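# Move deep-well plate into plate washer carrier

## Task

Take the deep-well plate from the shelved bench by the door and set it in the plate washer's carrier on the shelved bench by the window. It must lie flat on the carrier floor, within the corner stops, with its labelled short edge toward the carrier end marked A1. The plate must never touch the floor. Release it and back the gripper away at the end. The robot must not tip over or be left leaning. The result only counts if it holds without the robot supporting it.

## Robot and tools

Robot: a Hello Robot Stretch 3 with a single arm. It has a two-wheel differential base (0.33 m long, 0.34 m wide), a lift carriage on a vertical mast, and a telescoping arm that reaches out to the robot's RIGHT side. A wrist carries yaw, pitch and roll joints and a two-finger gripper. The base cannot move sideways, so moving the gripper forward or back means driving the base. Spins on the spot pivot about the wheel-axle midpoint, 0.05 m behind the front edge. With the arm in and the wrist folded, turning sweeps a 0.28 m radius; an unfolded level wrist reaches beyond that.

Frames: the base frame has its origin on the floor between the drive wheels, x forward, y left, z up. hand_pose is reported in it, located where the closed fingertips meet. The odometry frame is the base frame as it was at the scene's start; heading is positive to the left, -3.142 to 3.142.

Tool execute_actions: argument actions, a list run in order (an empty list just returns the state and images). Each action may hold robot, steps (integer 1 to 450 control steps at 30 per second, default 1) and until (valid only with steps). An action with only steps simply waits. robot is one of: a single command; a list of up to 8 commands run one after another (a {"pause_s": s} entry waits s seconds, up to 15); or {"stop": true}, which brakes everything and clears the queue. A command may contain:
- base: exactly one of translate_m (an offset in metres, forward positive, magnitude up to 1) or rotate_rad (an offset in radians, counter-clockwise/left positive, magnitude up to 3.2). Both are counted from where the base is when that command begins.
- joints: absolute targets by name; unnamed joints keep their current target. lift_m 0 to 1.1 (arm height on the mast), arm_m 0 to 0.52 (extension), wrist_yaw_rad -1.345 to 4.42 (0 points along the arm, positive swings toward the front, 3.0 folds it over the base), wrist_pitch_rad -1.57 to 0.451 (negative tips the fingers down), wrist_roll_rad -2.911 to 2.911, gripper_m -0.089 to 0.179 (bigger is wider; the real fingertip gap is about 0.007 less when almost shut and 0.025 less when fully open), head_pan_rad -3.953 to 1.73 (positive turns left, -1.57 looks along the arm), head_tilt_rad -1.53 to 0.419 (negative looks down).
- contact_limits: {"arm_m": effort percent 1 to 100}, the motor effort at which an arm move halts; it lasts until the next arm command.
A new command acts immediately, replacing goals it names and discarding any older queue. Any out-of-range or malformed value rejects the entire call. until takes {"robot": {...}} with fields such as status "ended" (all motion and the queue finished), base_status, queue, queue_left, refusals, or per-joint reading, _goal and _status, compared as [op, value] with =, !=, <, <=, >, >=; or {"any": {"status": "ended"}} to stop when the first motion ends.

Tool zoom_image: camera (head_camera, nav_camera or wrist_camera) and region [x0, y0, x1, y1] in image pixels from the top-left, at most 504 by 504. head_camera and nav_camera ride on the head and follow pan/tilt; wrist_camera rides on the gripper.

Tool finished_scene: scene, the number of the current scene. It ends the scene for good; only call it after everything has come to rest.

Result lines: base_status with the travelled amount versus its goal in brackets; joint_goals; joint_status per joint (moving, done, off_target, contact_stop, time_out, stopped, not_commanded, torque_fault); measured_speeds; refusals, queue and queue_left; on_its_own when the robot has altered a target, a joint is slack or powered off, or base_tilt shows a lean; motor_effort in percent with a peak in brackets; lidar_m as 12 distances in 30-degree sectors counter-clockwise starting straight ahead, measured 0.17 m above the floor; wrist_depth_mm and head_depth_mm as 7x7 grids of median depths; base_odometry, turned_by_wheels, turned_by_imu and base_tilt. Lines starting refused:, dropped: or replaced: explain rejected goals, abandoned queue items, or how a replaced motion ended.

Speed: the base is fast only with lift_m under 0.30, arm_m under 0.03 and wrist_yaw_rad over 2.54; otherwise it is capped at 0.10 m/s and 0.63 rad/s.

Gripper: to grasp, command a gripper_m smaller than the object's width; to let go, open at least 0.02 beyond the touching value. Neither the reading nor done proves a hold, so check the cameras. Squeezing too hard triggers a force reduction that may let things slip.

Wrist safety: fold or unfold the wrist only with lift_m 0.32 to 0.95, wrist_pitch_rad -0.4 and roll near 0; once folded, the lift may go down to 0.25. With yaw below -0.4, keep pitch at -0.5 or lower.

Avoid tipping: pushing into something rigid with the gripper above roughly 0.45 m, repeated pushes after a contact_stop, driving while gripping or pressing on fixed objects, and snagging furniture (especially reversing). If the robot leans, undo the last move in small steps, pull the gripper free, and lower lift_m to about 0.2 if needed. Lift and arm go slack after contact_stop. Prolonged strain can switch off a wrist servo for 10 s; wait it out with steps. Avoid dropping the plate, slamming it down or striking things hard.

Each tool is called in YAML: its name, and indented under it one key for each argument.

## Session

execute_actions:
  actions: []

Scene clock: 0.00 s.
robot.base_odometry: x=+0.000 y=+0.000 heading=+0.000 (m, m, rad; robot's odometry frame)
robot.turned_by_wheels: +0.000 (rad since the last result)
robot.turned_by_imu: +0.000 (rad since the last result)
robot.base_tilt: forward=-1.1 right=+0.5 (deg)
robot.lidar_m: 1.66 1.98 1.36 2.08 1.11 1.11 1.23 1.93 2.35 2.12 1.60 1.60
robot.head_depth_mm: 1837 1999 2008 2013 2026 2010 1949 / 1834 2148 2166 2182 2165 2073 1866 / 1823 2326 2372 2384 2316 2174 1899 / 1816 2545 2584 2600 2642 2621 1995 / 1814 2633 2726 2710 2726 2685 2005 / 1803 2390 2426 2427 2444 1594 1827 / 1802 2214 2205 2213 2168 1594 1994
robot.base_status: not_commanded
robot.joint_positions: lift_m=+0.364 arm_m=+0.001 wrist_yaw_rad=+2.825 wrist_pitch_rad=-0.616 wrist_roll_rad=-0.006 gripper_m=+0.037 head_pan_rad=+0.005 head_tilt_rad=-0.014
robot.joint_goals: lift_m=+0.364 arm_m=+0.001 wrist_yaw_rad=+2.825 wrist_pitch_rad=-0.616 wrist_roll_rad=-0.006 gripper_m=+0.037 head_pan_rad=+0.005 head_tilt_rad=-0.014
robot.joint_status: lift_m=not_commanded arm_m=not_commanded wrist_yaw_rad=not_commanded wrist_pitch_rad=not_commanded wrist_roll_rad=not_commanded gripper_m=not_commanded head_pan_rad=not_commanded head_tilt_rad=not_commanded
robot.measured_speeds: translate_m=+0.000 rotate_rad=+0.000 lift_m=+0.000 arm_m=+0.000 wrist_yaw_rad=+0.000 wrist_pitch_rad=+0.000 wrist_roll_rad=+0.000 head_pan_rad=+0.000 head_tilt_rad=+0.000
robot: refusals=0 queue=idle queue_left=0
robot.motor_effort: left_wheel=+0 right_wheel=+1 lift_m=+19 arm_m=-1 wrist_yaw_rad=+1 wrist_pitch_rad=+4 wrist_roll_rad=+0 gripper_m=+0 head_pan_rad=-1 head_tilt_rad=+2 (%)
robot.hand_pose: x=+0.0396 y=+0.0400 z=+0.3347 quat_wxyz=(+0.318, +0.697, +0.107, +0.634) (m; robot's base frame)
robot.wrist_depth_mm: - - - - - - - / - 976 973 - - - - / 768 786 795 812 826 833 820 / 670 - 684 680 688 693 686 / 589 - 602 602 603 613 603 / 520 533 - 532 535 541 532 / - - - 483 463 479 476
pictures: head_camera (sideways: a quarter turn clockwise sets it upright), nav_camera (sideways: a quarter turn counterclockwise sets it upright), wrist_camera
Images, in order (width x height): head_camera 896x504, nav_camera 672x504, wrist_camera 644x364.

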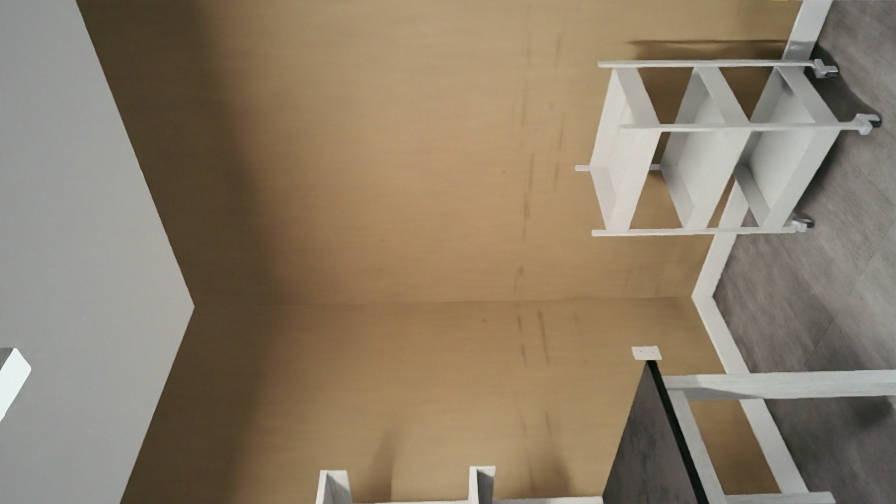

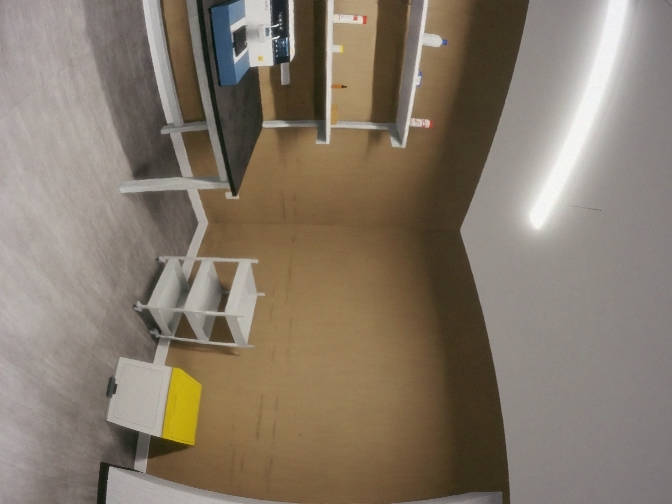

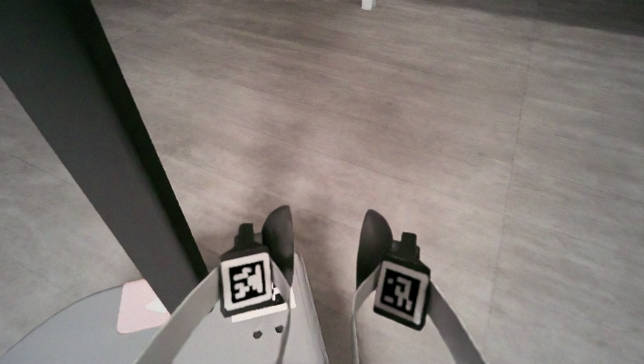

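execute_actions:
  actions:
    - {"robot":{"joints":{"head_pan_rad":0.85,"head_tilt_rad":-0.35}},"steps":450,"until":{"robot":{"status":"ended"}}}

execute_actions:
  actions:
    - {"robot":{"joints":{"head_pan_rad":-1.3}},"steps":450,"until":{"robot":{"status":"ended"}}}

execute_actions:
  actions:
    - {"robot":{"joints":{"head_pan_rad":-2.6}},"steps":450,"until":{"robot":{"status":"ended"}}}

Scene clock: 2.80 s.
robot.base_odometry: x=+0.000 y=+0.000 heading=+0.000 (m, m, rad; robot's odometry frame)
robot.turned_by_wheels: +0.000 (rad since the last result)
robot.turned_by_imu: -0.001 (rad since the last result)
robot.base_tilt: forward=-1.1 right=+0.6 (deg)
robot.lidar_m: 1.66 1.98 1.36 2.08 1.11 1.11 1.23 1.94 2.35 2.12 1.60 1.60
robot.head_depth_mm: 1740 1868 2021 1637 2210 1716 1370 / 1724 1857 1958 1404 2225 1722 1368 / 1722 1832 1950 1398 2218 1726 1372 / 1736 1869 1975 1542 2251 1737 1377 / 1724 1863 1988 1543 2240 1738 1383 / 1712 1849 1984 1557 2168 1625 1391 / 1726 1850 2001 2100 2248 1754 1388
robot.base_status: not_commanded
robot.joint_positions: lift_m=+0.364 arm_m=+0.001 wrist_yaw_rad=+2.825 wrist_pitch_rad=-0.616 wrist_roll_rad=-0.006 gripper_m=+0.037 head_pan_rad=+0.843 head_tilt_rad=-0.345
robot.joint_goals: lift_m=+0.364 arm_m=+0.001 wrist_yaw_rad=+2.825 wrist_pitch_rad=-0.616 wrist_roll_rad=-0.006 gripper_m=+0.037 head_pan_rad=+0.850 head_tilt_rad=-0.350
robot.joint_status: lift_m=not_commanded arm_m=not_commanded wrist_yaw_rad=not_commanded wrist_pitch_rad=not_commanded wrist_roll_rad=not_commanded gripper_m=not_commanded head_pan_rad=done head_tilt_rad=done
robot.measured_speeds: translate_m=+0.000 rotate_rad=+0.000 lift_m=+0.000 arm_m=+0.000 wrist_yaw_rad=+0.000 wrist_pitch_rad=+0.000 wrist_roll_rad=+0.000 head_pan_rad=+0.000 head_tilt_rad=+0.000
robot: refusals=0 queue=done queue_left=0
robot.motor_effort: left_wheel=+1(0) right_wheel=+1(1) lift_m=+19(20) arm_m=-1(1) wrist_yaw_rad=+0(0) wrist_pitch_rad=+4(4) wrist_roll_rad=+0(0) gripper_m=+0(0) head_pan_rad=+1(28) head_tilt_rad=-2(28) (%)
robot.hand_pose: x=+0.0396 y=+0.0400 z=+0.3347 quat_wxyz=(+0.318, +0.697, +0.107, +0.634) (m; robot's base frame)
robot.wrist_depth_mm: - - - - - - - / - 966 981 940 974 - 996 / 769 800 817 816 811 817 799 / 659 - 681 689 692 694 694 / 587 - 615 606 604 593 617 / 531 539 - 526 537 527 535 / - - - 481 463 476 477
pictures: head_camera (sideways: a quarter turn clockwise sets it upright), nav_camera (sideways: a quarter turn counterclockwise sets it upright), wrist_camera
camera_calibration (this result's frames):
head_camera: T_world_to_cam=[[-0.24662, -0.263167, -0.932696, 1.234], [-0.738638, 0.674083, 0.00511037, 0.00531001], [0.627369, 0.690185, -0.360627, 0.417181], [0, 0, 0, 1]] pos_world=[0.0465243, 0.0332365, 1.30137]
nav_camera: T_world_to_cam=[[0.196393, 0.256446, 0.946396, -1.19016], [0.753119, -0.65752, 0.0218847, 0.0220279], [0.627886, 0.708451, -0.322267, 0.376249], [0, 0, 0, 1]] pos_world=[-0.0190929, 0.0531419, 1.24713]
wrist_camera: T_world_to_cam=[[0.964779, -0.262189, 0.0214284, -0.0345448], [-0.177204, -0.707936, -0.683685, 0.292227], [0.194424, 0.655808, -0.729462, 0.376774], [0, 0, 0, 1]] pos_world=[0.0118578, -0.0492705, 0.475374]
Images, in order (width x height): head_camera 896x504, nav_camera 672x504, wrist_camera 644x364.

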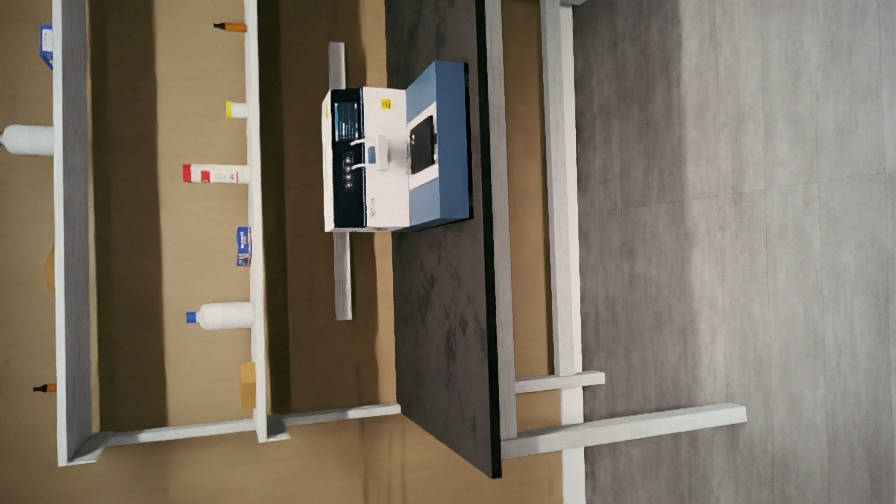

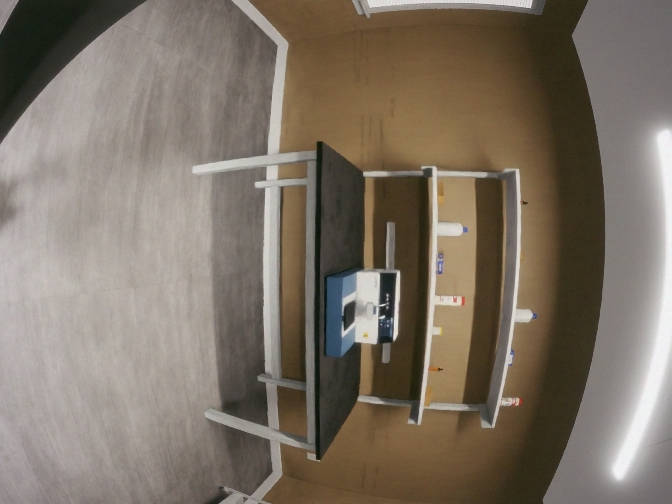

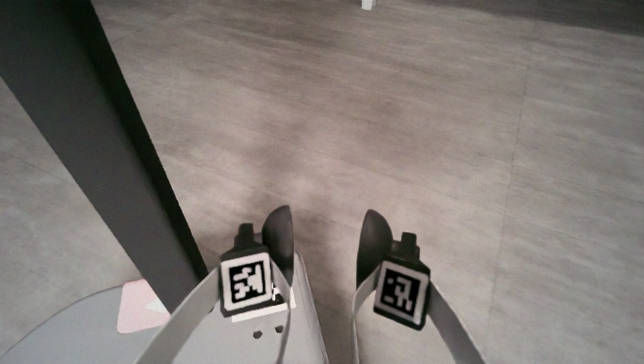

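Scene clock: 4.43 s.
robot.base_odometry: x=+0.000 y=+0.000 heading=+0.000 (m, m, rad; robot's odometry frame)
robot.turned_by_wheels: +0.000 (rad since the last result)
robot.turned_by_imu: +0.000 (rad since the last result)
robot.base_tilt: forward=-1.2 right=+0.5 (deg)
robot.lidar_m: 1.66 1.98 1.37 2.08 1.11 1.11 1.23 1.93 2.35 2.13 1.60 1.60
robot.head_depth_mm: 2562 2756 2935 3074 2309 1720 1366 / 2345 2503 2734 2914 2338 1724 1367 / 2159 2312 2492 2684 2339 1734 1372 / 1995 2132 2271 2434 2154 1741 1376 / 1493 1581 1686 1812 1939 1748 1381 / 1401 1486 1579 1674 1785 1758 1380 / 1327 1399 1477 1579 1669 1700 1385
robot.base_status: not_commanded
robot.joint_positions: lift_m=+0.364 arm_m=+0.001 wrist_yaw_rad=+2.825 wrist_pitch_rad=-0.616 wrist_roll_rad=-0.006 gripper_m=+0.037 head_pan_rad=-1.293 head_tilt_rad=-0.346
robot.joint_goals: lift_m=+0.364 arm_m=+0.001 wrist_yaw_rad=+2.825 wrist_pitch_rad=-0.616 wrist_roll_rad=-0.006 gripper_m=+0.037 head_pan_rad=-1.300 head_tilt_rad=-0.350
robot.joint_status: lift_m=not_commanded arm_m=not_commanded wrist_yaw_rad=not_commanded wrist_pitch_rad=not_commanded wrist_roll_rad=not_commanded gripper_m=not_commanded head_pan_rad=done head_tilt_rad=done
robot.measured_speeds: translate_m=+0.000 rotate_rad=+0.000 lift_m=+0.000 arm_m=+0.000 wrist_yaw_rad=+0.000 wrist_pitch_rad=+0.000 wrist_roll_rad=+0.000 head_pan_rad=+0.000 head_tilt_rad=+0.000
robot: refusals=0 queue=done queue_left=0
robot.motor_effort: left_wheel=+0(0) right_wheel=+1(1) lift_m=+20(20) arm_m=-1(2) wrist_yaw_rad=+1(0) wrist_pitch_rad=+4(4) wrist_roll_rad=+0(0) gripper_m=+0(0) head_pan_rad=-3(29) head_tilt_rad=-2(3) (%)
robot.hand_pose: x=+0.0396 y=+0.0400 z=+0.3347 quat_wxyz=(+0.318, +0.697, +0.107, +0.634) (m; robot's base frame)
robot.wrist_depth_mm: - - - - - - - / - 945 980 999 964 949 - / 793 817 819 802 800 826 838 / 672 - 676 691 680 702 696 / 598 - 607 596 622 600 606 / 525 538 - 523 528 529 538 / - - - 479 468 471 479
pictures: head_camera (sideways: a quarter turn clockwise sets it upright), nav_camera (sideways: a quarter turn counterclockwise sets it upright), wrist_camera
camera_calibration (this result's frames):
head_camera: T_world_to_cam=[[-0.0903898, 0.349421, -0.932596, 1.23292], [0.96473, 0.263192, 0.00510711, -0.00507633], [0.247236, -0.899241, -0.360887, 0.419837], [0, 0, 0, 1]] pos_world=[0.0125415, -0.0519354, 1.30135]
nav_camera: T_world_to_cam=[[0.111595, -0.303399, 0.946306, -1.18953], [-0.958487, -0.284296, 0.0218818, 0.0324725], [0.262392, -0.909464, -0.32253, 0.378822], [0, 0, 0, 1]] pos_world=[0.0644695, -0.0071449, 1.24713]
wrist_camera: T_world_to_cam=[[0.964779, -0.262189, 0.0214285, -0.0345448], [-0.177204, -0.707936, -0.683685, 0.292227], [0.194424, 0.655808, -0.729462, 0.376774], [0, 0, 0, 1]] pos_world=[0.0118578, -0.0492705, 0.475374]
Images, in order (width x height): head_camera 896x504, nav_camera 672x504, wrist_camera 644x364.

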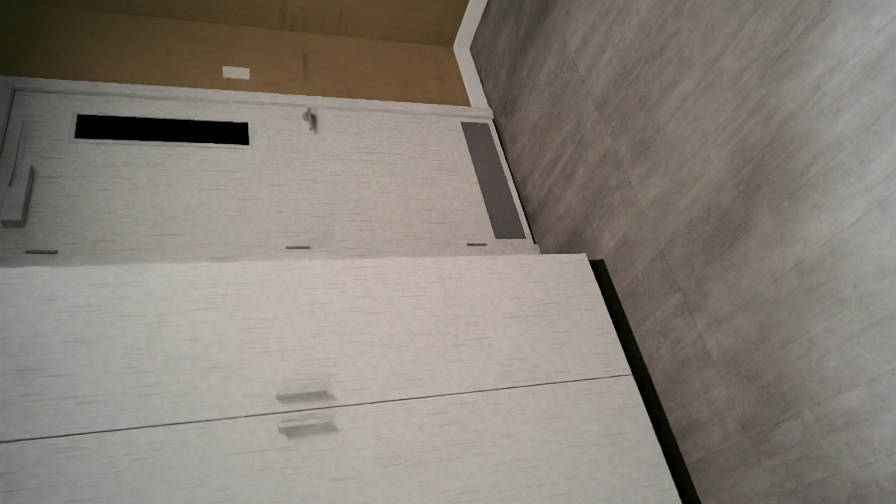

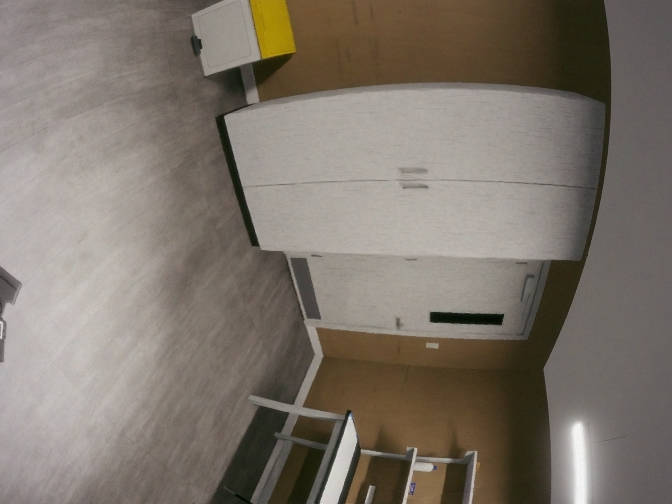

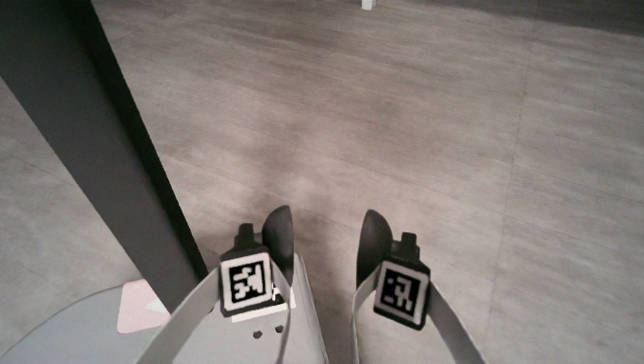

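Scene clock: 5.67 s.
robot.base_odometry: x=+0.000 y=+0.000 heading=+0.000 (m, m, rad; robot's odometry frame)
robot.turned_by_wheels: +0.000 (rad since the last result)
robot.turned_by_imu: +0.000 (rad since the last result)
robot.base_tilt: forward=-1.2 right=+0.6 (deg)
robot.lidar_m: 1.66 1.97 1.37 2.08 1.11 1.11 1.24 1.94 2.36 2.12 1.60 1.60
robot.head_depth_mm: 2403 2483 2545 1753 1828 1714 1366 / 2501 2695 2885 3069 2332 1719 1370 / 2415 2575 2761 2982 2339 1731 1375 / 2325 2507 2662 2893 2352 1741 1377 / 2263 2391 2554 2651 2243 1742 1377 / 2179 2300 2460 2142 2341 1748 1382 / 2099 2247 2365 1986 2258 1757 1385
robot.base_status: not_commanded
robot.joint_positions: lift_m=+0.364 arm_m=+0.001 wrist_yaw_rad=+2.825 wrist_pitch_rad=-0.616 wrist_roll_rad=-0.006 gripper_m=+0.037 head_pan_rad=-2.593 head_tilt_rad=-0.346
robot.joint_goals: lift_m=+0.364 arm_m=+0.001 wrist_yaw_rad=+2.825 wrist_pitch_rad=-0.616 wrist_roll_rad=-0.006 gripper_m=+0.037 head_pan_rad=-2.600 head_tilt_rad=-0.350
robot.joint_status: lift_m=not_commanded arm_m=not_commanded wrist_yaw_rad=not_commanded wrist_pitch_rad=not_commanded wrist_roll_rad=not_commanded gripper_m=not_commanded head_pan_rad=done head_tilt_rad=done
robot.measured_speeds: translate_m=+0.000 rotate_rad=+0.000 lift_m=+0.000 arm_m=+0.000 wrist_yaw_rad=+0.000 wrist_pitch_rad=+0.000 wrist_roll_rad=+0.000 head_pan_rad=+0.000 head_tilt_rad=+0.000
robot: refusals=0 queue=done queue_left=0
robot.motor_effort: left_wheel=+1(0) right_wheel=+1(1) lift_m=+20(20) arm_m=+0(1) wrist_yaw_rad=+0(1) wrist_pitch_rad=+4(4) wrist_roll_rad=+0(0) gripper_m=+0(0) head_pan_rad=-3(30) head_tilt_rad=-2(2) (%)
robot.hand_pose: x=+0.0396 y=+0.0400 z=+0.3347 quat_wxyz=(+0.318, +0.697, +0.107, +0.634) (m; robot's base frame)
robot.wrist_depth_mm: - - - - - - - / - 991 - 972 - 981 993 / 773 791 797 821 819 801 835 / 663 - 687 673 689 706 697 / 589 - 611 601 615 599 611 / 525 534 - 526 545 536 536 / - - - 469 458 481 480
pictures: head_camera (sideways: a quarter turn clockwise sets it upright), nav_camera (sideways: a quarter turn counterclockwise sets it upright), wrist_camera
camera_calibration (this result's frames):
head_camera: T_world_to_cam=[[0.312534, 0.18058, -0.932584, 1.23044], [0.511662, -0.859172, 0.00510674, -0.00231212], [-0.800328, -0.478764, -0.360917, 0.426266], [0, 0, 0, 1]] pos_world=[-0.0422197, -0.0200992, 1.30135]
nav_camera: T_world_to_cam=[[-0.262518, -0.188702, 0.946296, -1.18723], [-0.530328, 0.84751, 0.0218815, 0.0298612], [-0.806125, -0.496103, -0.32256, 0.385379], [0, 0, 0, 1]] pos_world=[0.0148306, -0.0581527, 1.24713]
wrist_camera: T_world_to_cam=[[0.964779, -0.262189, 0.0214284, -0.0345448], [-0.177204, -0.707936, -0.683685, 0.292227], [0.194425, 0.655808, -0.729462, 0.376774], [0, 0, 0, 1]] pos_world=[0.0118578, -0.0492705, 0.475374]
Images, in order (width x height): head_camera 896x504, nav_camera 672x504, wrist_camera 644x364.

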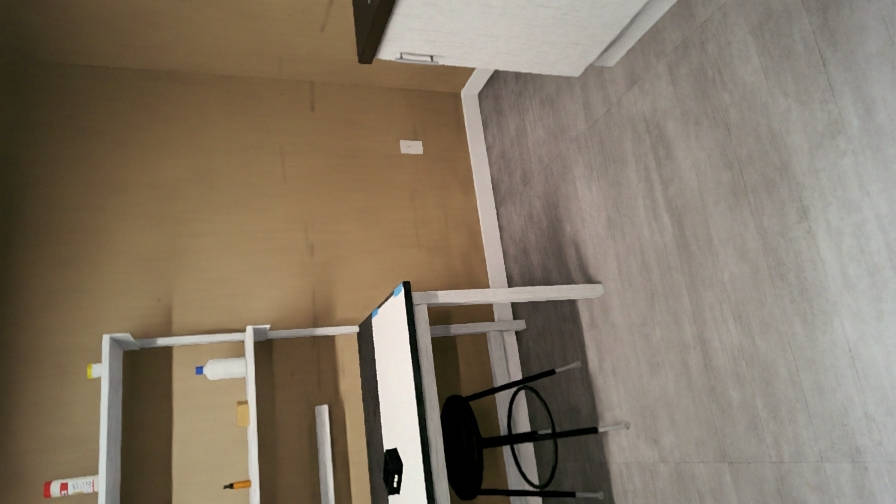

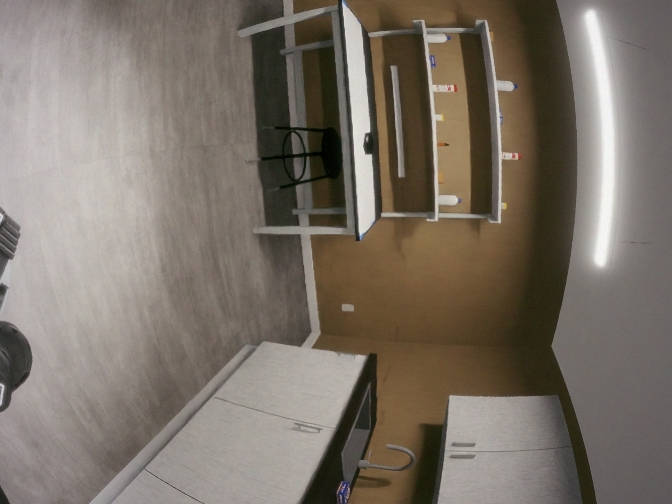

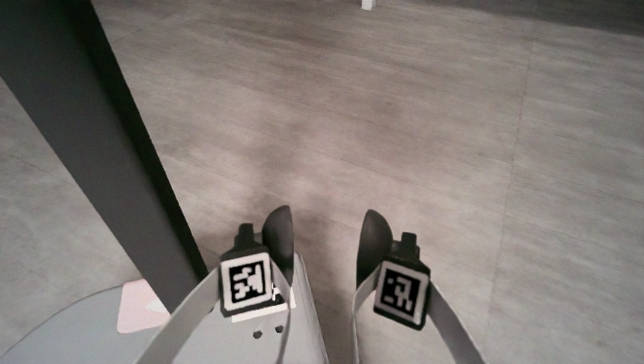

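execute_actions:
  actions:
    - {"robot":{"joints":{"head_pan_rad":-2.2,"lift_m":0.28}},"steps":450,"until":{"robot":{"status":"ended"}}}

zoom_image:
  camera: "head_camera"
  region: [340,170,460,270]

Scene clock: 8.40 s.
robot.base_odometry: x=+0.000 y=+0.000 heading=+0.000 (m, m, rad; robot's odometry frame)
robot.turned_by_wheels: +0.000 (rad since the last result)
robot.turned_by_imu: -0.001 (rad since the last result)
robot.base_tilt: forward=-1.1 right=+0.5 (deg)
robot.lidar_m: 1.66 1.97 1.37 2.07 1.11 1.11 1.24 1.94 2.35 2.12 1.60 1.59
robot.head_depth_mm: 2176 2318 2489 2649 2329 1717 1366 / 2177 2299 2483 2682 2227 1725 1368 / 2184 2329 2478 2273 2341 1734 1366 / 2217 2355 2480 2725 2348 1746 1373 / 2192 2379 2509 2748 2376 1742 1380 / 2234 2394 2563 2771 2378 1748 1383 / 2241 2407 2601 2775 2255 1751 1383
robot.base_status: not_commanded
robot.joint_positions: lift_m=+0.280 arm_m=+0.001 wrist_yaw_rad=+2.825 wrist_pitch_rad=-0.616 wrist_roll_rad=-0.006 gripper_m=+0.037 head_pan_rad=-2.207 head_tilt_rad=-0.346
robot.joint_goals: lift_m=+0.280 arm_m=+0.001 wrist_yaw_rad=+2.825 wrist_pitch_rad=-0.616 wrist_roll_rad=-0.006 gripper_m=+0.037 head_pan_rad=-2.200 head_tilt_rad=-0.350
robot.joint_status: lift_m=done arm_m=not_commanded wrist_yaw_rad=not_commanded wrist_pitch_rad=not_commanded wrist_roll_rad=not_commanded gripper_m=not_commanded head_pan_rad=done head_tilt_rad=done
robot.measured_speeds: translate_m=+0.000 rotate_rad=+0.000 lift_m=+0.000 arm_m=+0.000 wrist_yaw_rad=+0.000 wrist_pitch_rad=+0.000 wrist_roll_rad=+0.000 head_pan_rad=+0.000 head_tilt_rad=+0.000
robot: refusals=0 queue=done queue_left=0
robot.motor_effort: left_wheel=+0(0) right_wheel=+1(1) lift_m=+15(18) arm_m=+0(1) wrist_yaw_rad=+0(1) wrist_pitch_rad=+4(4) wrist_roll_rad=+0(0) gripper_m=+0(0) head_pan_rad=+1(22) head_tilt_rad=-2(3) (%)
robot.hand_pose: x=+0.0396 y=+0.0399 z=+0.2512 quat_wxyz=(+0.318, +0.697, +0.107, +0.634) (m; robot's base frame)
robot.wrist_depth_mm: - - 999 997 - - - / - 792 799 805 825 831 848 / 636 668 677 650 665 660 675 / 558 - 556 565 572 572 585 / 498 - - 497 504 493 495 / - - - 436 440 439 439 / - - - 390 384 386 397
pictures: head_camera (sideways: a quarter turn clockwise sets it upright), nav_camera (sideways: a quarter turn counterclockwise sets it upright), wrist_camera
camera_calibration (this result's frames):
head_camera: T_world_to_cam=[[0.221677, 0.284861, -0.932584, 1.231], [0.797217, -0.603671, 0.00510674, -0.00405401], [-0.56152, -0.744604, -0.360917, 0.42481], [0, 0, 0, 1]] pos_world=[-0.0311135, -0.0367958, 1.30135]
nav_camera: T_world_to_cam=[[-0.172278, -0.273576, 0.946296, -1.18778], [-0.810127, 0.585846, 0.0218815, 0.0315679], [-0.56037, -0.76285, -0.32256, 0.38388], [0, 0, 0, 1]] pos_world=[0.0360598, -0.0506002, 1.24713]
wrist_camera: T_world_to_cam=[[0.964782, -0.262179, 0.0214036, -0.0327458], [-0.177307, -0.70825, -0.683333, 0.235011], [0.194315, 0.655472, -0.729793, 0.316022], [0, 0, 0, 1]] pos_world=[0.0118537, -0.049283, 0.391922]
Images, in order (width x height): head_camera 896x504, nav_camera 672x504, wrist_camera 644x364.

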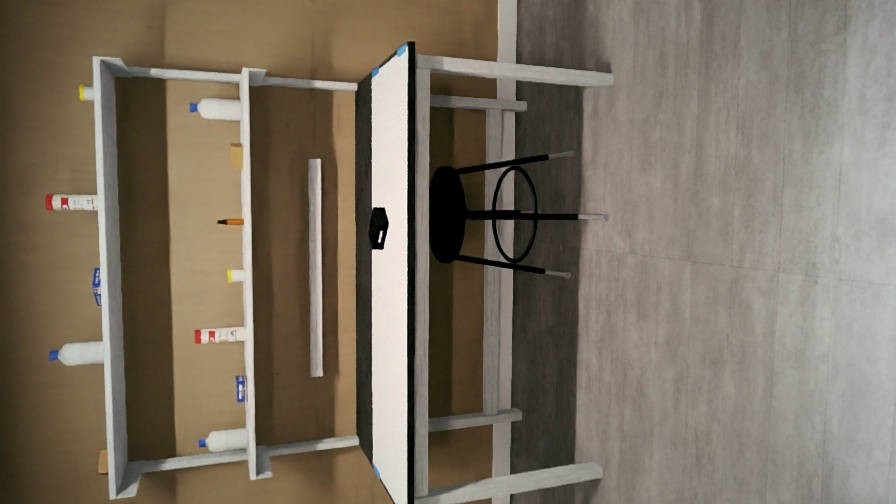

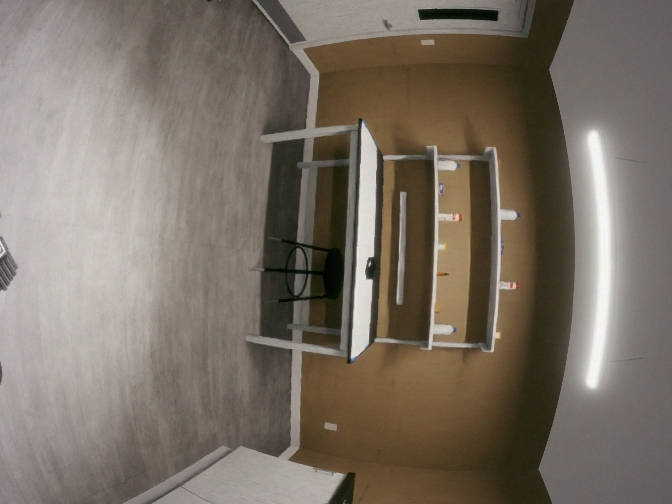

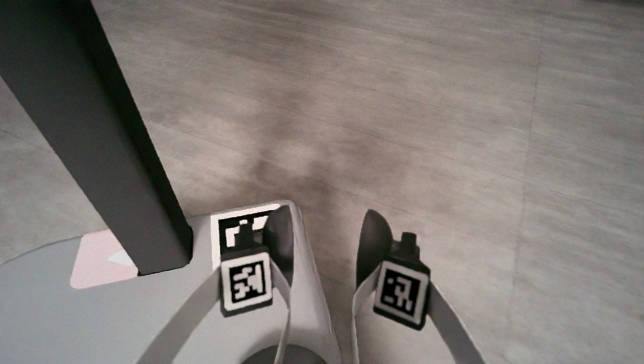

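Region (340, 170, 460, 270) of head_camera's 896x504 image, scaled by 4.200, with more detail than that image has.

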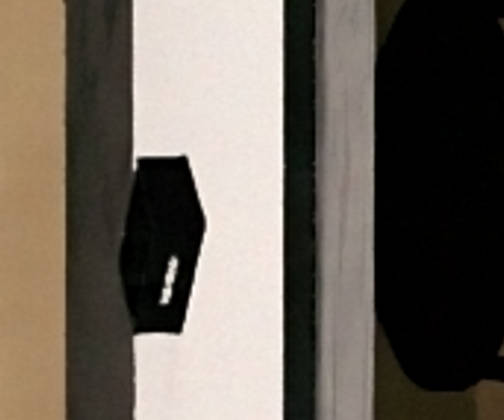

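execute_actions:
  actions:
    - {"robot":{"base":{"rotate_rad":0.87},"joints":{"head_pan_rad":-0.15,"head_tilt_rad":-0.35}},"steps":450,"until":{"robot":{"status":"ended"}}}

zoom_image:
  camera: "head_camera"
  region: [340,140,500,320]

Scene clock: 14.80 s.
robot.base_odometry: x=+0.000 y=+0.000 heading=+0.870 (m, m, rad; robot's odometry frame)
robot.turned_by_wheels: +0.870 (rad since the last result)
robot.turned_by_imu: +0.872 (rad since the last result)
robot.base_tilt: forward=-1.2 right=+0.5 (deg)
robot.lidar_m: 1.96 1.37 1.78 1.10 1.15 1.58 1.92 2.12 1.65 1.60 1.67 1.66
robot.head_depth_mm: 1812 1969 2124 1649 2325 1724 1362 / 1803 1946 2098 1640 2258 1735 1370 / 1781 1917 2006 1427 2249 1726 1368 / 1743 1885 1962 1404 2241 1740 1374 / 1722 1854 1972 1545 2238 1745 1379 / 1686 1813 1950 1559 2213 1753 1386 / 1666 1800 1932 1572 2174 1692 1384
robot.base_status: done (rotate_rad +0.8699 of +0.8700)
robot.joint_positions: lift_m=+0.280 arm_m=+0.001 wrist_yaw_rad=+2.825 wrist_pitch_rad=-0.617 wrist_roll_rad=-0.006 gripper_m=+0.037 head_pan_rad=-0.157 head_tilt_rad=-0.346
robot.joint_goals: lift_m=+0.280 arm_m=+0.001 wrist_yaw_rad=+2.825 wrist_pitch_rad=-0.617 wrist_roll_rad=-0.006 gripper_m=+0.037 head_pan_rad=-0.150 head_tilt_rad=-0.350
robot.joint_status: lift_m=done arm_m=not_commanded wrist_yaw_rad=not_commanded wrist_pitch_rad=not_commanded wrist_roll_rad=not_commanded gripper_m=not_commanded head_pan_rad=done head_tilt_rad=done
robot.measured_speeds: translate_m=+0.000 rotate_rad=+0.000 lift_m=+0.000 arm_m=+0.000 wrist_yaw_rad=+0.000 wrist_pitch_rad=+0.000 wrist_roll_rad=+0.000 head_pan_rad=+0.000 head_tilt_rad=+0.000
robot: refusals=0 queue=done queue_left=0
robot.motor_effort: left_wheel=-1(8) right_wheel=+2(10) lift_m=+15(15) arm_m=-1(1) wrist_yaw_rad=+0(1) wrist_pitch_rad=+4(4) wrist_roll_rad=+0(0) gripper_m=+0(0) head_pan_rad=+2(28) head_tilt_rad=-2(3) (%)
robot.hand_pose: x=+0.0396 y=+0.0399 z=+0.2512 quat_wxyz=(+0.318, +0.697, +0.107, +0.634) (m; robot's base frame)
robot.wrist_depth_mm: - - - - - - - / - 817 797 801 833 820 827 / 643 656 670 676 660 672 679 / 561 - 558 569 568 575 570 / 505 - - 489 505 496 496 / - - - 435 433 436 442 / - - - 394 383 394 392
pictures: head_camera (sideways: a quarter turn clockwise sets it upright), nav_camera (sideways: a quarter turn counterclockwise sets it upright), wrist_camera
camera_calibration (this result's frames):
head_camera: T_world_to_cam=[[-0.355321, 0.0654286, -0.932452, 1.23434], [0.168126, 0.985752, 0.00510244, -0.000210951], [0.9195, -0.154956, -0.361259, 0.416221], [0, 0, 0, 1]] pos_world=[0.0559088, -0.0160575, 1.30133]
nav_camera: T_world_to_cam=[[0.322537, -0.0267969, 0.946178, -1.19065], [-0.146346, -0.988991, 0.0218777, 0.0275238], [0.935175, -0.145526, -0.322908, 0.375209], [0, 0, 0, 1]] pos_world=[0.0371685, 0.0499179, 1.24712]
wrist_camera: T_world_to_cam=[[0.964782, -0.262179, 0.0214032, -0.0327473], [-0.17731, -0.708258, -0.683324, 0.235], [0.194312, 0.655464, -0.729801, 0.316028], [0, 0, 0, 1]] pos_world=[0.0118536, -0.04929, 0.39192]
Images, in order (width x height): head_camera 896x504, nav_camera 672x504, wrist_camera 644x364.

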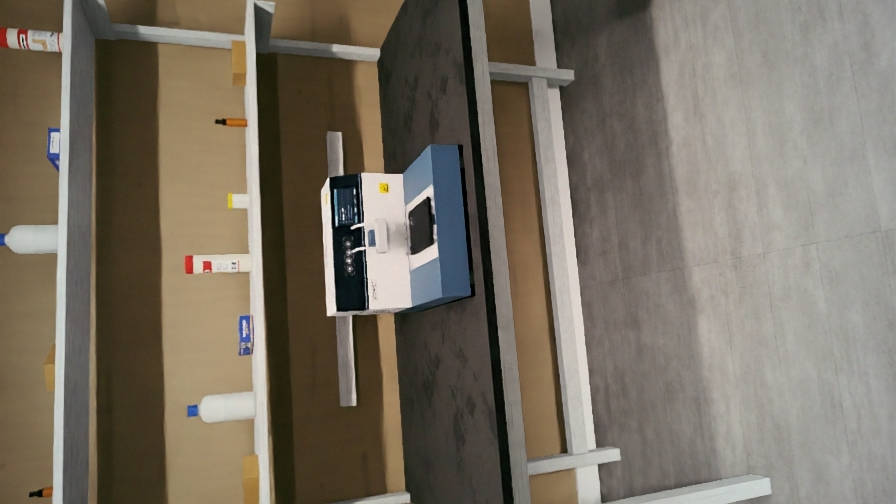

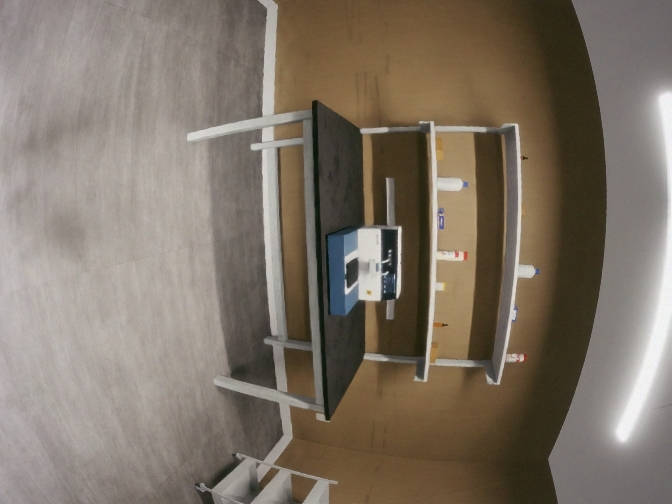

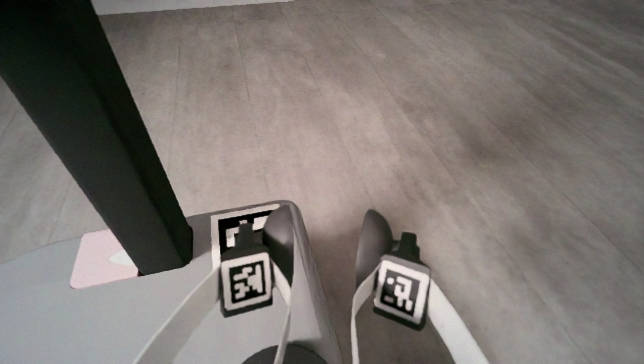

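Region (340, 140, 500, 320) of head_camera's 896x504 image, scaled by 2.800, with more detail than that image has.

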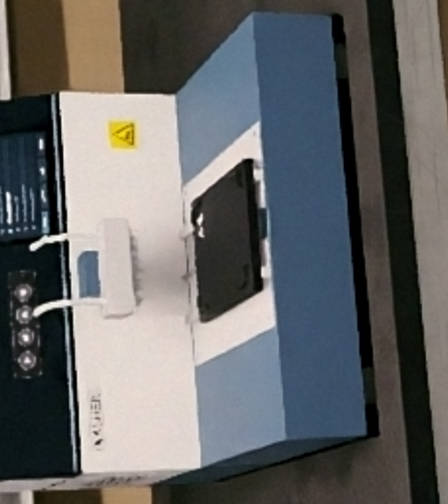

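execute_actions:
  actions:
    - {"robot":[{"base":{"translate_m":-1.0},"joints":{"head_pan_rad":-3.14,"head_tilt_rad":-0.6}},{"base":{"translate_m":-0.35}}],"steps":450,"until":{"robot":{"status":"ended"}}}

Scene clock: 28.40 s.
robot.base_odometry: x=-0.871 y=-1.032 heading=+0.870 (m, m, rad; robot's odometry frame)
robot.turned_by_wheels: +0.000 (rad since the last result)
robot.turned_by_imu: -0.013 (rad since the last result)
robot.base_tilt: forward=-1.1 right=+0.6 (deg)
robot.lidar_m: 2.68 1.58 1.15 1.11 1.79 0.68 0.57 0.82 1.10 1.63 1.65 2.27
robot.head_depth_mm: 897 1162 1232 916 730 1391 1144 / 1032 1179 1264 919 734 1395 1172 / 1028 1164 1259 924 734 1326 1175 / 1030 1159 1267 894 738 1332 1156 / 1026 1161 1260 894 739 1366 1188 / 1035 1162 1264 934 744 1373 1186 / 1029 1160 1272 940 744 1412 1186
robot.base_status: done (translate_m -0.3500 of -0.3500)
robot.joint_positions: lift_m=+0.280 arm_m=+0.001 wrist_yaw_rad=+2.825 wrist_pitch_rad=-0.617 wrist_roll_rad=-0.006 gripper_m=+0.037 head_pan_rad=-3.133 head_tilt_rad=-0.594
robot.joint_goals: lift_m=+0.280 arm_m=+0.001 wrist_yaw_rad=+2.825 wrist_pitch_rad=-0.617 wrist_roll_rad=-0.006 gripper_m=+0.037 head_pan_rad=-3.140 head_tilt_rad=-0.600
robot.joint_status: lift_m=done arm_m=not_commanded wrist_yaw_rad=not_commanded wrist_pitch_rad=not_commanded wrist_roll_rad=not_commanded gripper_m=not_commanded head_pan_rad=done head_tilt_rad=done
robot.measured_speeds: translate_m=+0.000 rotate_rad=+0.000 lift_m=+0.000 arm_m=+0.000 wrist_yaw_rad=+0.000 wrist_pitch_rad=+0.000 wrist_roll_rad=+0.000 head_pan_rad=+0.000 head_tilt_rad=+0.000
robot: refusals=0 queue=done queue_left=0
robot.motor_effort: left_wheel=+0(9) right_wheel=+1(6) lift_m=+15(15) arm_m=-1(1) wrist_yaw_rad=+0(0) wrist_pitch_rad=+4(4) wrist_roll_rad=+0(0) gripper_m=+0(0) head_pan_rad=-3(30) head_tilt_rad=-4(26) (%)
robot.hand_pose: x=+0.0396 y=+0.0399 z=+0.2511 quat_wxyz=(+0.318, +0.697, +0.107, +0.634) (m; robot's base frame)
robot.wrist_depth_mm: - - - - - - - / - 804 801 793 816 836 803 / 637 648 662 669 674 673 679 / 554 - 565 565 566 576 582 / 494 - - 496 500 497 495 / - - - 440 438 440 430 / - - - 391 387 393 396
pictures: head_camera (sideways: a quarter turn clockwise sets it upright), nav_camera (sideways: a quarter turn counterclockwise sets it upright), wrist_camera
camera_calibration (this result's frames):
head_camera: T_world_to_cam=[[0.578687, -0.00403543, -0.81554, 1.07616], [-0.00404285, -0.99999, 0.00207941, 0.0047761], [-0.81554, 0.00209378, -0.578697, 0.709734], [0, 0, 0, 1]] pos_world=[-0.0439233, 0.00763278, 1.28836]
nav_camera: T_world_to_cam=[[-0.544511, -0.0286953, 0.838263, -1.04457], [-0.0239115, 0.999539, 0.0186839, 0.0309415], [-0.838413, -0.00987056, -0.544947, 0.674958], [0, 0, 0, 1]] pos_world=[-0.0021493, -0.0542394, 1.24287]
wrist_camera: T_world_to_cam=[[0.964782, -0.262178, 0.021399, -0.0327451], [-0.177327, -0.708309, -0.683266, 0.234959], [0.194294, 0.655409, -0.729856, 0.316033], [0, 0, 0, 1]] pos_world=[0.011853, -0.0492921, 0.391899]
Images, in order (width x height): head_camera 896x504, nav_camera 672x504, wrist_camera 644x364.

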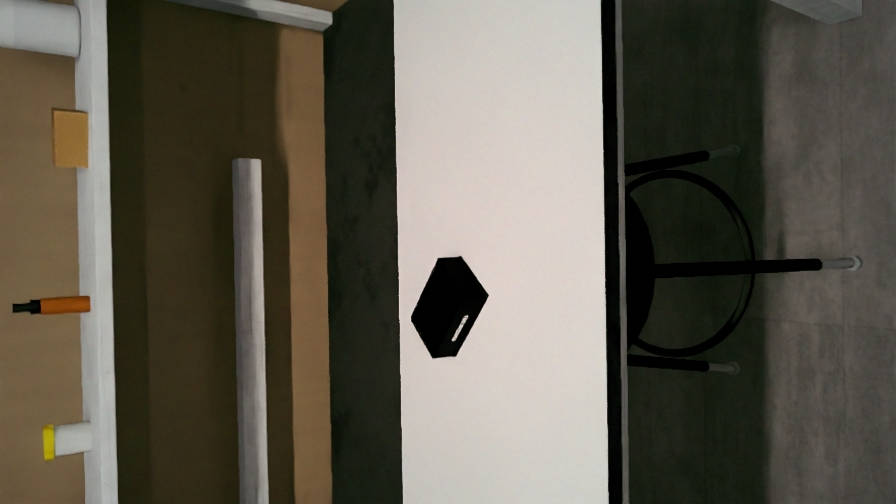

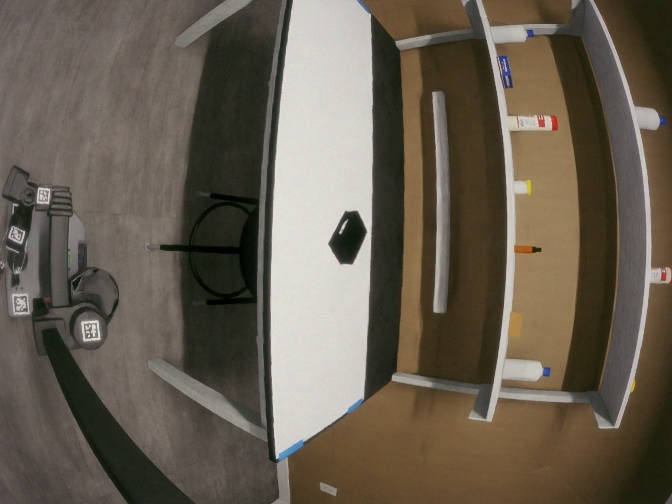

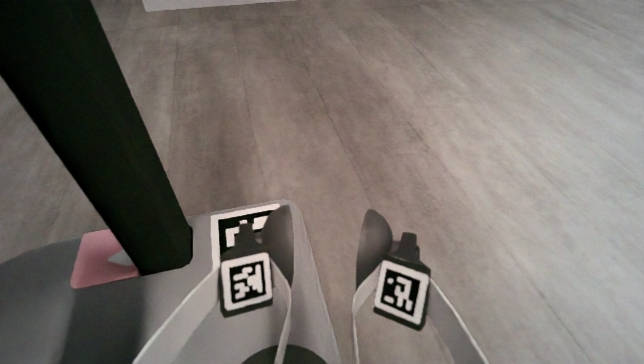

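zoom_image:
  camera: "head_camera"
  region: [395,245,505,370]

Region (395, 245, 505, 370) of head_camera's 896x504 image, scaled by 4.032, with more detail than that image has; it fills the left 444 columns of this view, and the rest is white.

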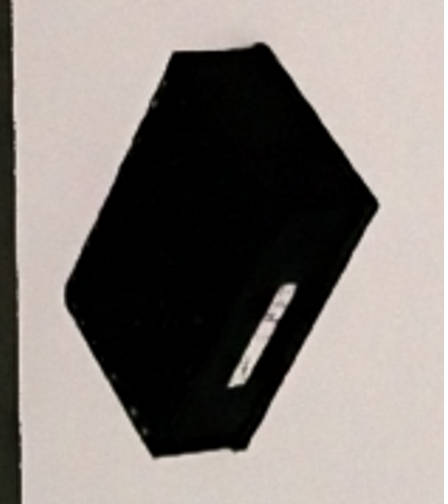

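execute_actions:
  actions:
    - {"robot":[{"base":{"translate_m":-0.15}},{"base":{"rotate_rad":-1.57},"joints":{"head_pan_rad":-1.5,"head_tilt_rad":-0.7}},{"joints":{"lift_m":0.92,"wrist_pitch_rad":-0.4,"wrist_roll_rad":0,"gripper_m":0.15}},{"joints":{"wrist_yaw_rad":0}},{"joints":{"lift_m":1.05,"wrist_pitch_rad":-1.57}}],"steps":450,"until":{"robot":{"status":"ended"}}}
    - {"steps":450,"until":{"robot":{"status":"ended"}}}

Scene clock: 49.47 s.
robot.base_odometry: x=-0.967 y=-1.146 heading=-0.700 (m, m, rad; robot's odometry frame)
robot.turned_by_wheels: -1.570 (rad since the last result)
robot.turned_by_imu: -1.579 (rad since the last result)
robot.base_tilt: forward=-1.2 right=+0.6 (deg)
robot.lidar_m: 1.82 1.67 2.32 2.84 1.56 1.14 1.11 0.57 0.60 0.42 0.68 1.04
robot.head_depth_mm: 927 998 - - - - - / 931 1007 - - - - - / 939 1025 1073 808 - - - / 942 1032 1074 754 650 950 1088 / 950 1037 1081 781 652 1240 1162 / 953 1044 1083 817 655 1263 1138 / 957 1045 1089 819 655 1305 1138
robot.base_status: done (rotate_rad -1.5699 of -1.5700)
robot.joint_positions: lift_m=+1.050 arm_m=+0.001 wrist_yaw_rad=+0.002 wrist_pitch_rad=-1.565 wrist_roll_rad=-0.005 gripper_m=+0.150 head_pan_rad=-1.507 head_tilt_rad=-0.692
robot.joint_goals: lift_m=+1.050 arm_m=+0.001 wrist_yaw_rad=+0.000 wrist_pitch_rad=-1.570 wrist_roll_rad=+0.000 gripper_m=+0.150 head_pan_rad=-1.500 head_tilt_rad=-0.700
robot.joint_status: lift_m=done arm_m=not_commanded wrist_yaw_rad=done wrist_pitch_rad=done wrist_roll_rad=done gripper_m=done head_pan_rad=done head_tilt_rad=done
robot.measured_speeds: translate_m=+0.000 rotate_rad=+0.000 lift_m=+0.000 arm_m=+0.000 wrist_yaw_rad=+0.000 wrist_pitch_rad=+0.000 wrist_roll_rad=+0.000 head_pan_rad=+0.000 head_tilt_rad=+0.000
robot: refusals=0 queue=done queue_left=0
robot.motor_effort: left_wheel=+2(11) right_wheel=-1(7) lift_m=+23(24) arm_m=-2(0) wrist_yaw_rad=-3(5) wrist_pitch_rad=-2(6) wrist_roll_rad=+1(0) gripper_m=+0(82) head_pan_rad=+2(28) head_tilt_rad=-5(20) (%)
robot.hand_pose: x=-0.0217 y=-0.1229 z=+0.9321 quat_wxyz=(+0.503, +0.500, -0.499, -0.497) (m; robot's base frame)
robot.wrist_depth_mm: - - - - - - - / - - - - - - - / - - - - - - - / - - - - - - - / - - - - - - - / - - - - - - - / - - - - - - -
pictures: head_camera (sideways: a quarter turn clockwise sets it upright), nav_camera (sideways: a quarter turn counterclockwise sets it upright), wrist_camera
camera_calibration (this result's frames):
head_camera: T_world_to_cam=[[-0.0327585, 0.654975, -0.75494, 1.00089], [0.998703, 0.0509131, 0.00083549, 0.000278963], [0.0389836, -0.753934, -0.655793, 0.804812], [0, 0, 0, 1]] pos_world=[0.00113477, -0.0487994, 1.2834]
nav_camera: T_world_to_cam=[[0.0637087, -0.621431, 0.780874, -0.973467], [-0.996592, -0.0806957, 0.0170895, 0.0389528], [0.0523932, -0.779302, -0.624455, 0.77296], [0, 0, 0, 1]] pos_world=[0.0603406, 0.000569229, 1.24217]
wrist_camera: T_world_to_cam=[[-0.998444, -0.0476781, -0.0289154, -0.000225029], [-0.0523843, 0.979727, 0.193365, -0.0328562], [0.0191099, 0.194579, -0.980701, 1.105], [0, 0, 0, 1]] pos_world=[-0.0230622, -0.18283, 1.09002]
Images, in order (width x height): head_camera 896x504, nav_camera 672x504, wrist_camera 644x364.

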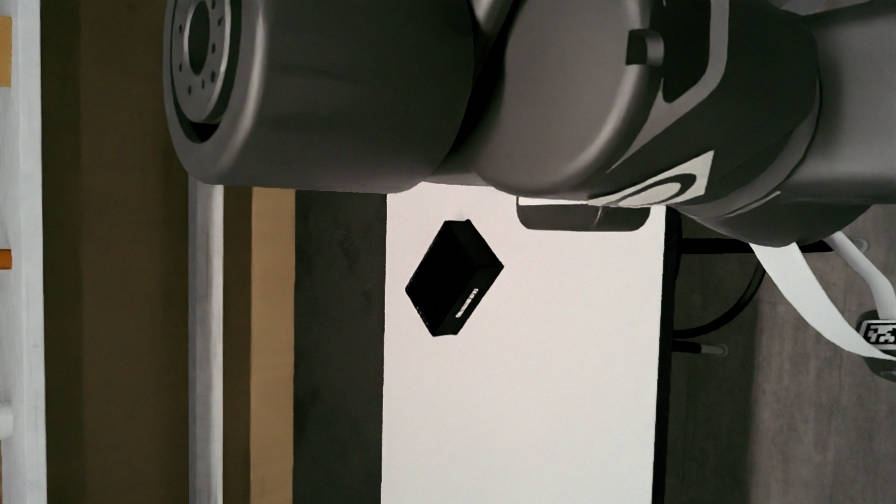

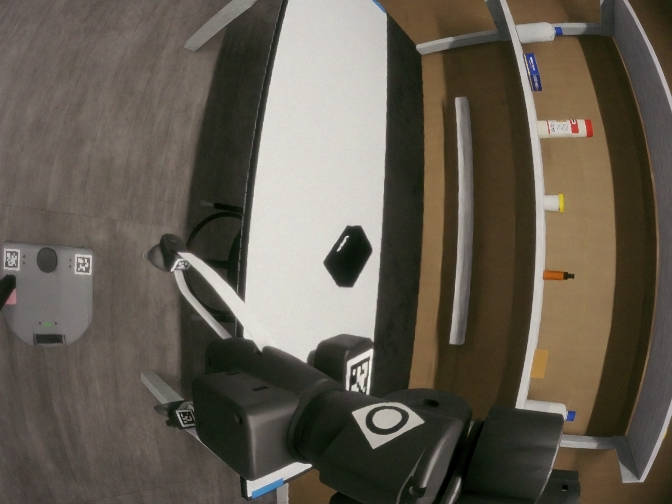

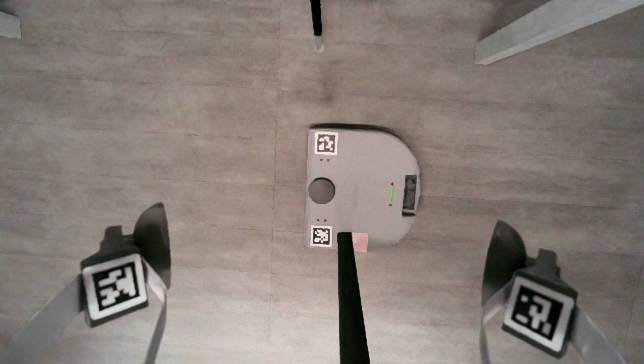

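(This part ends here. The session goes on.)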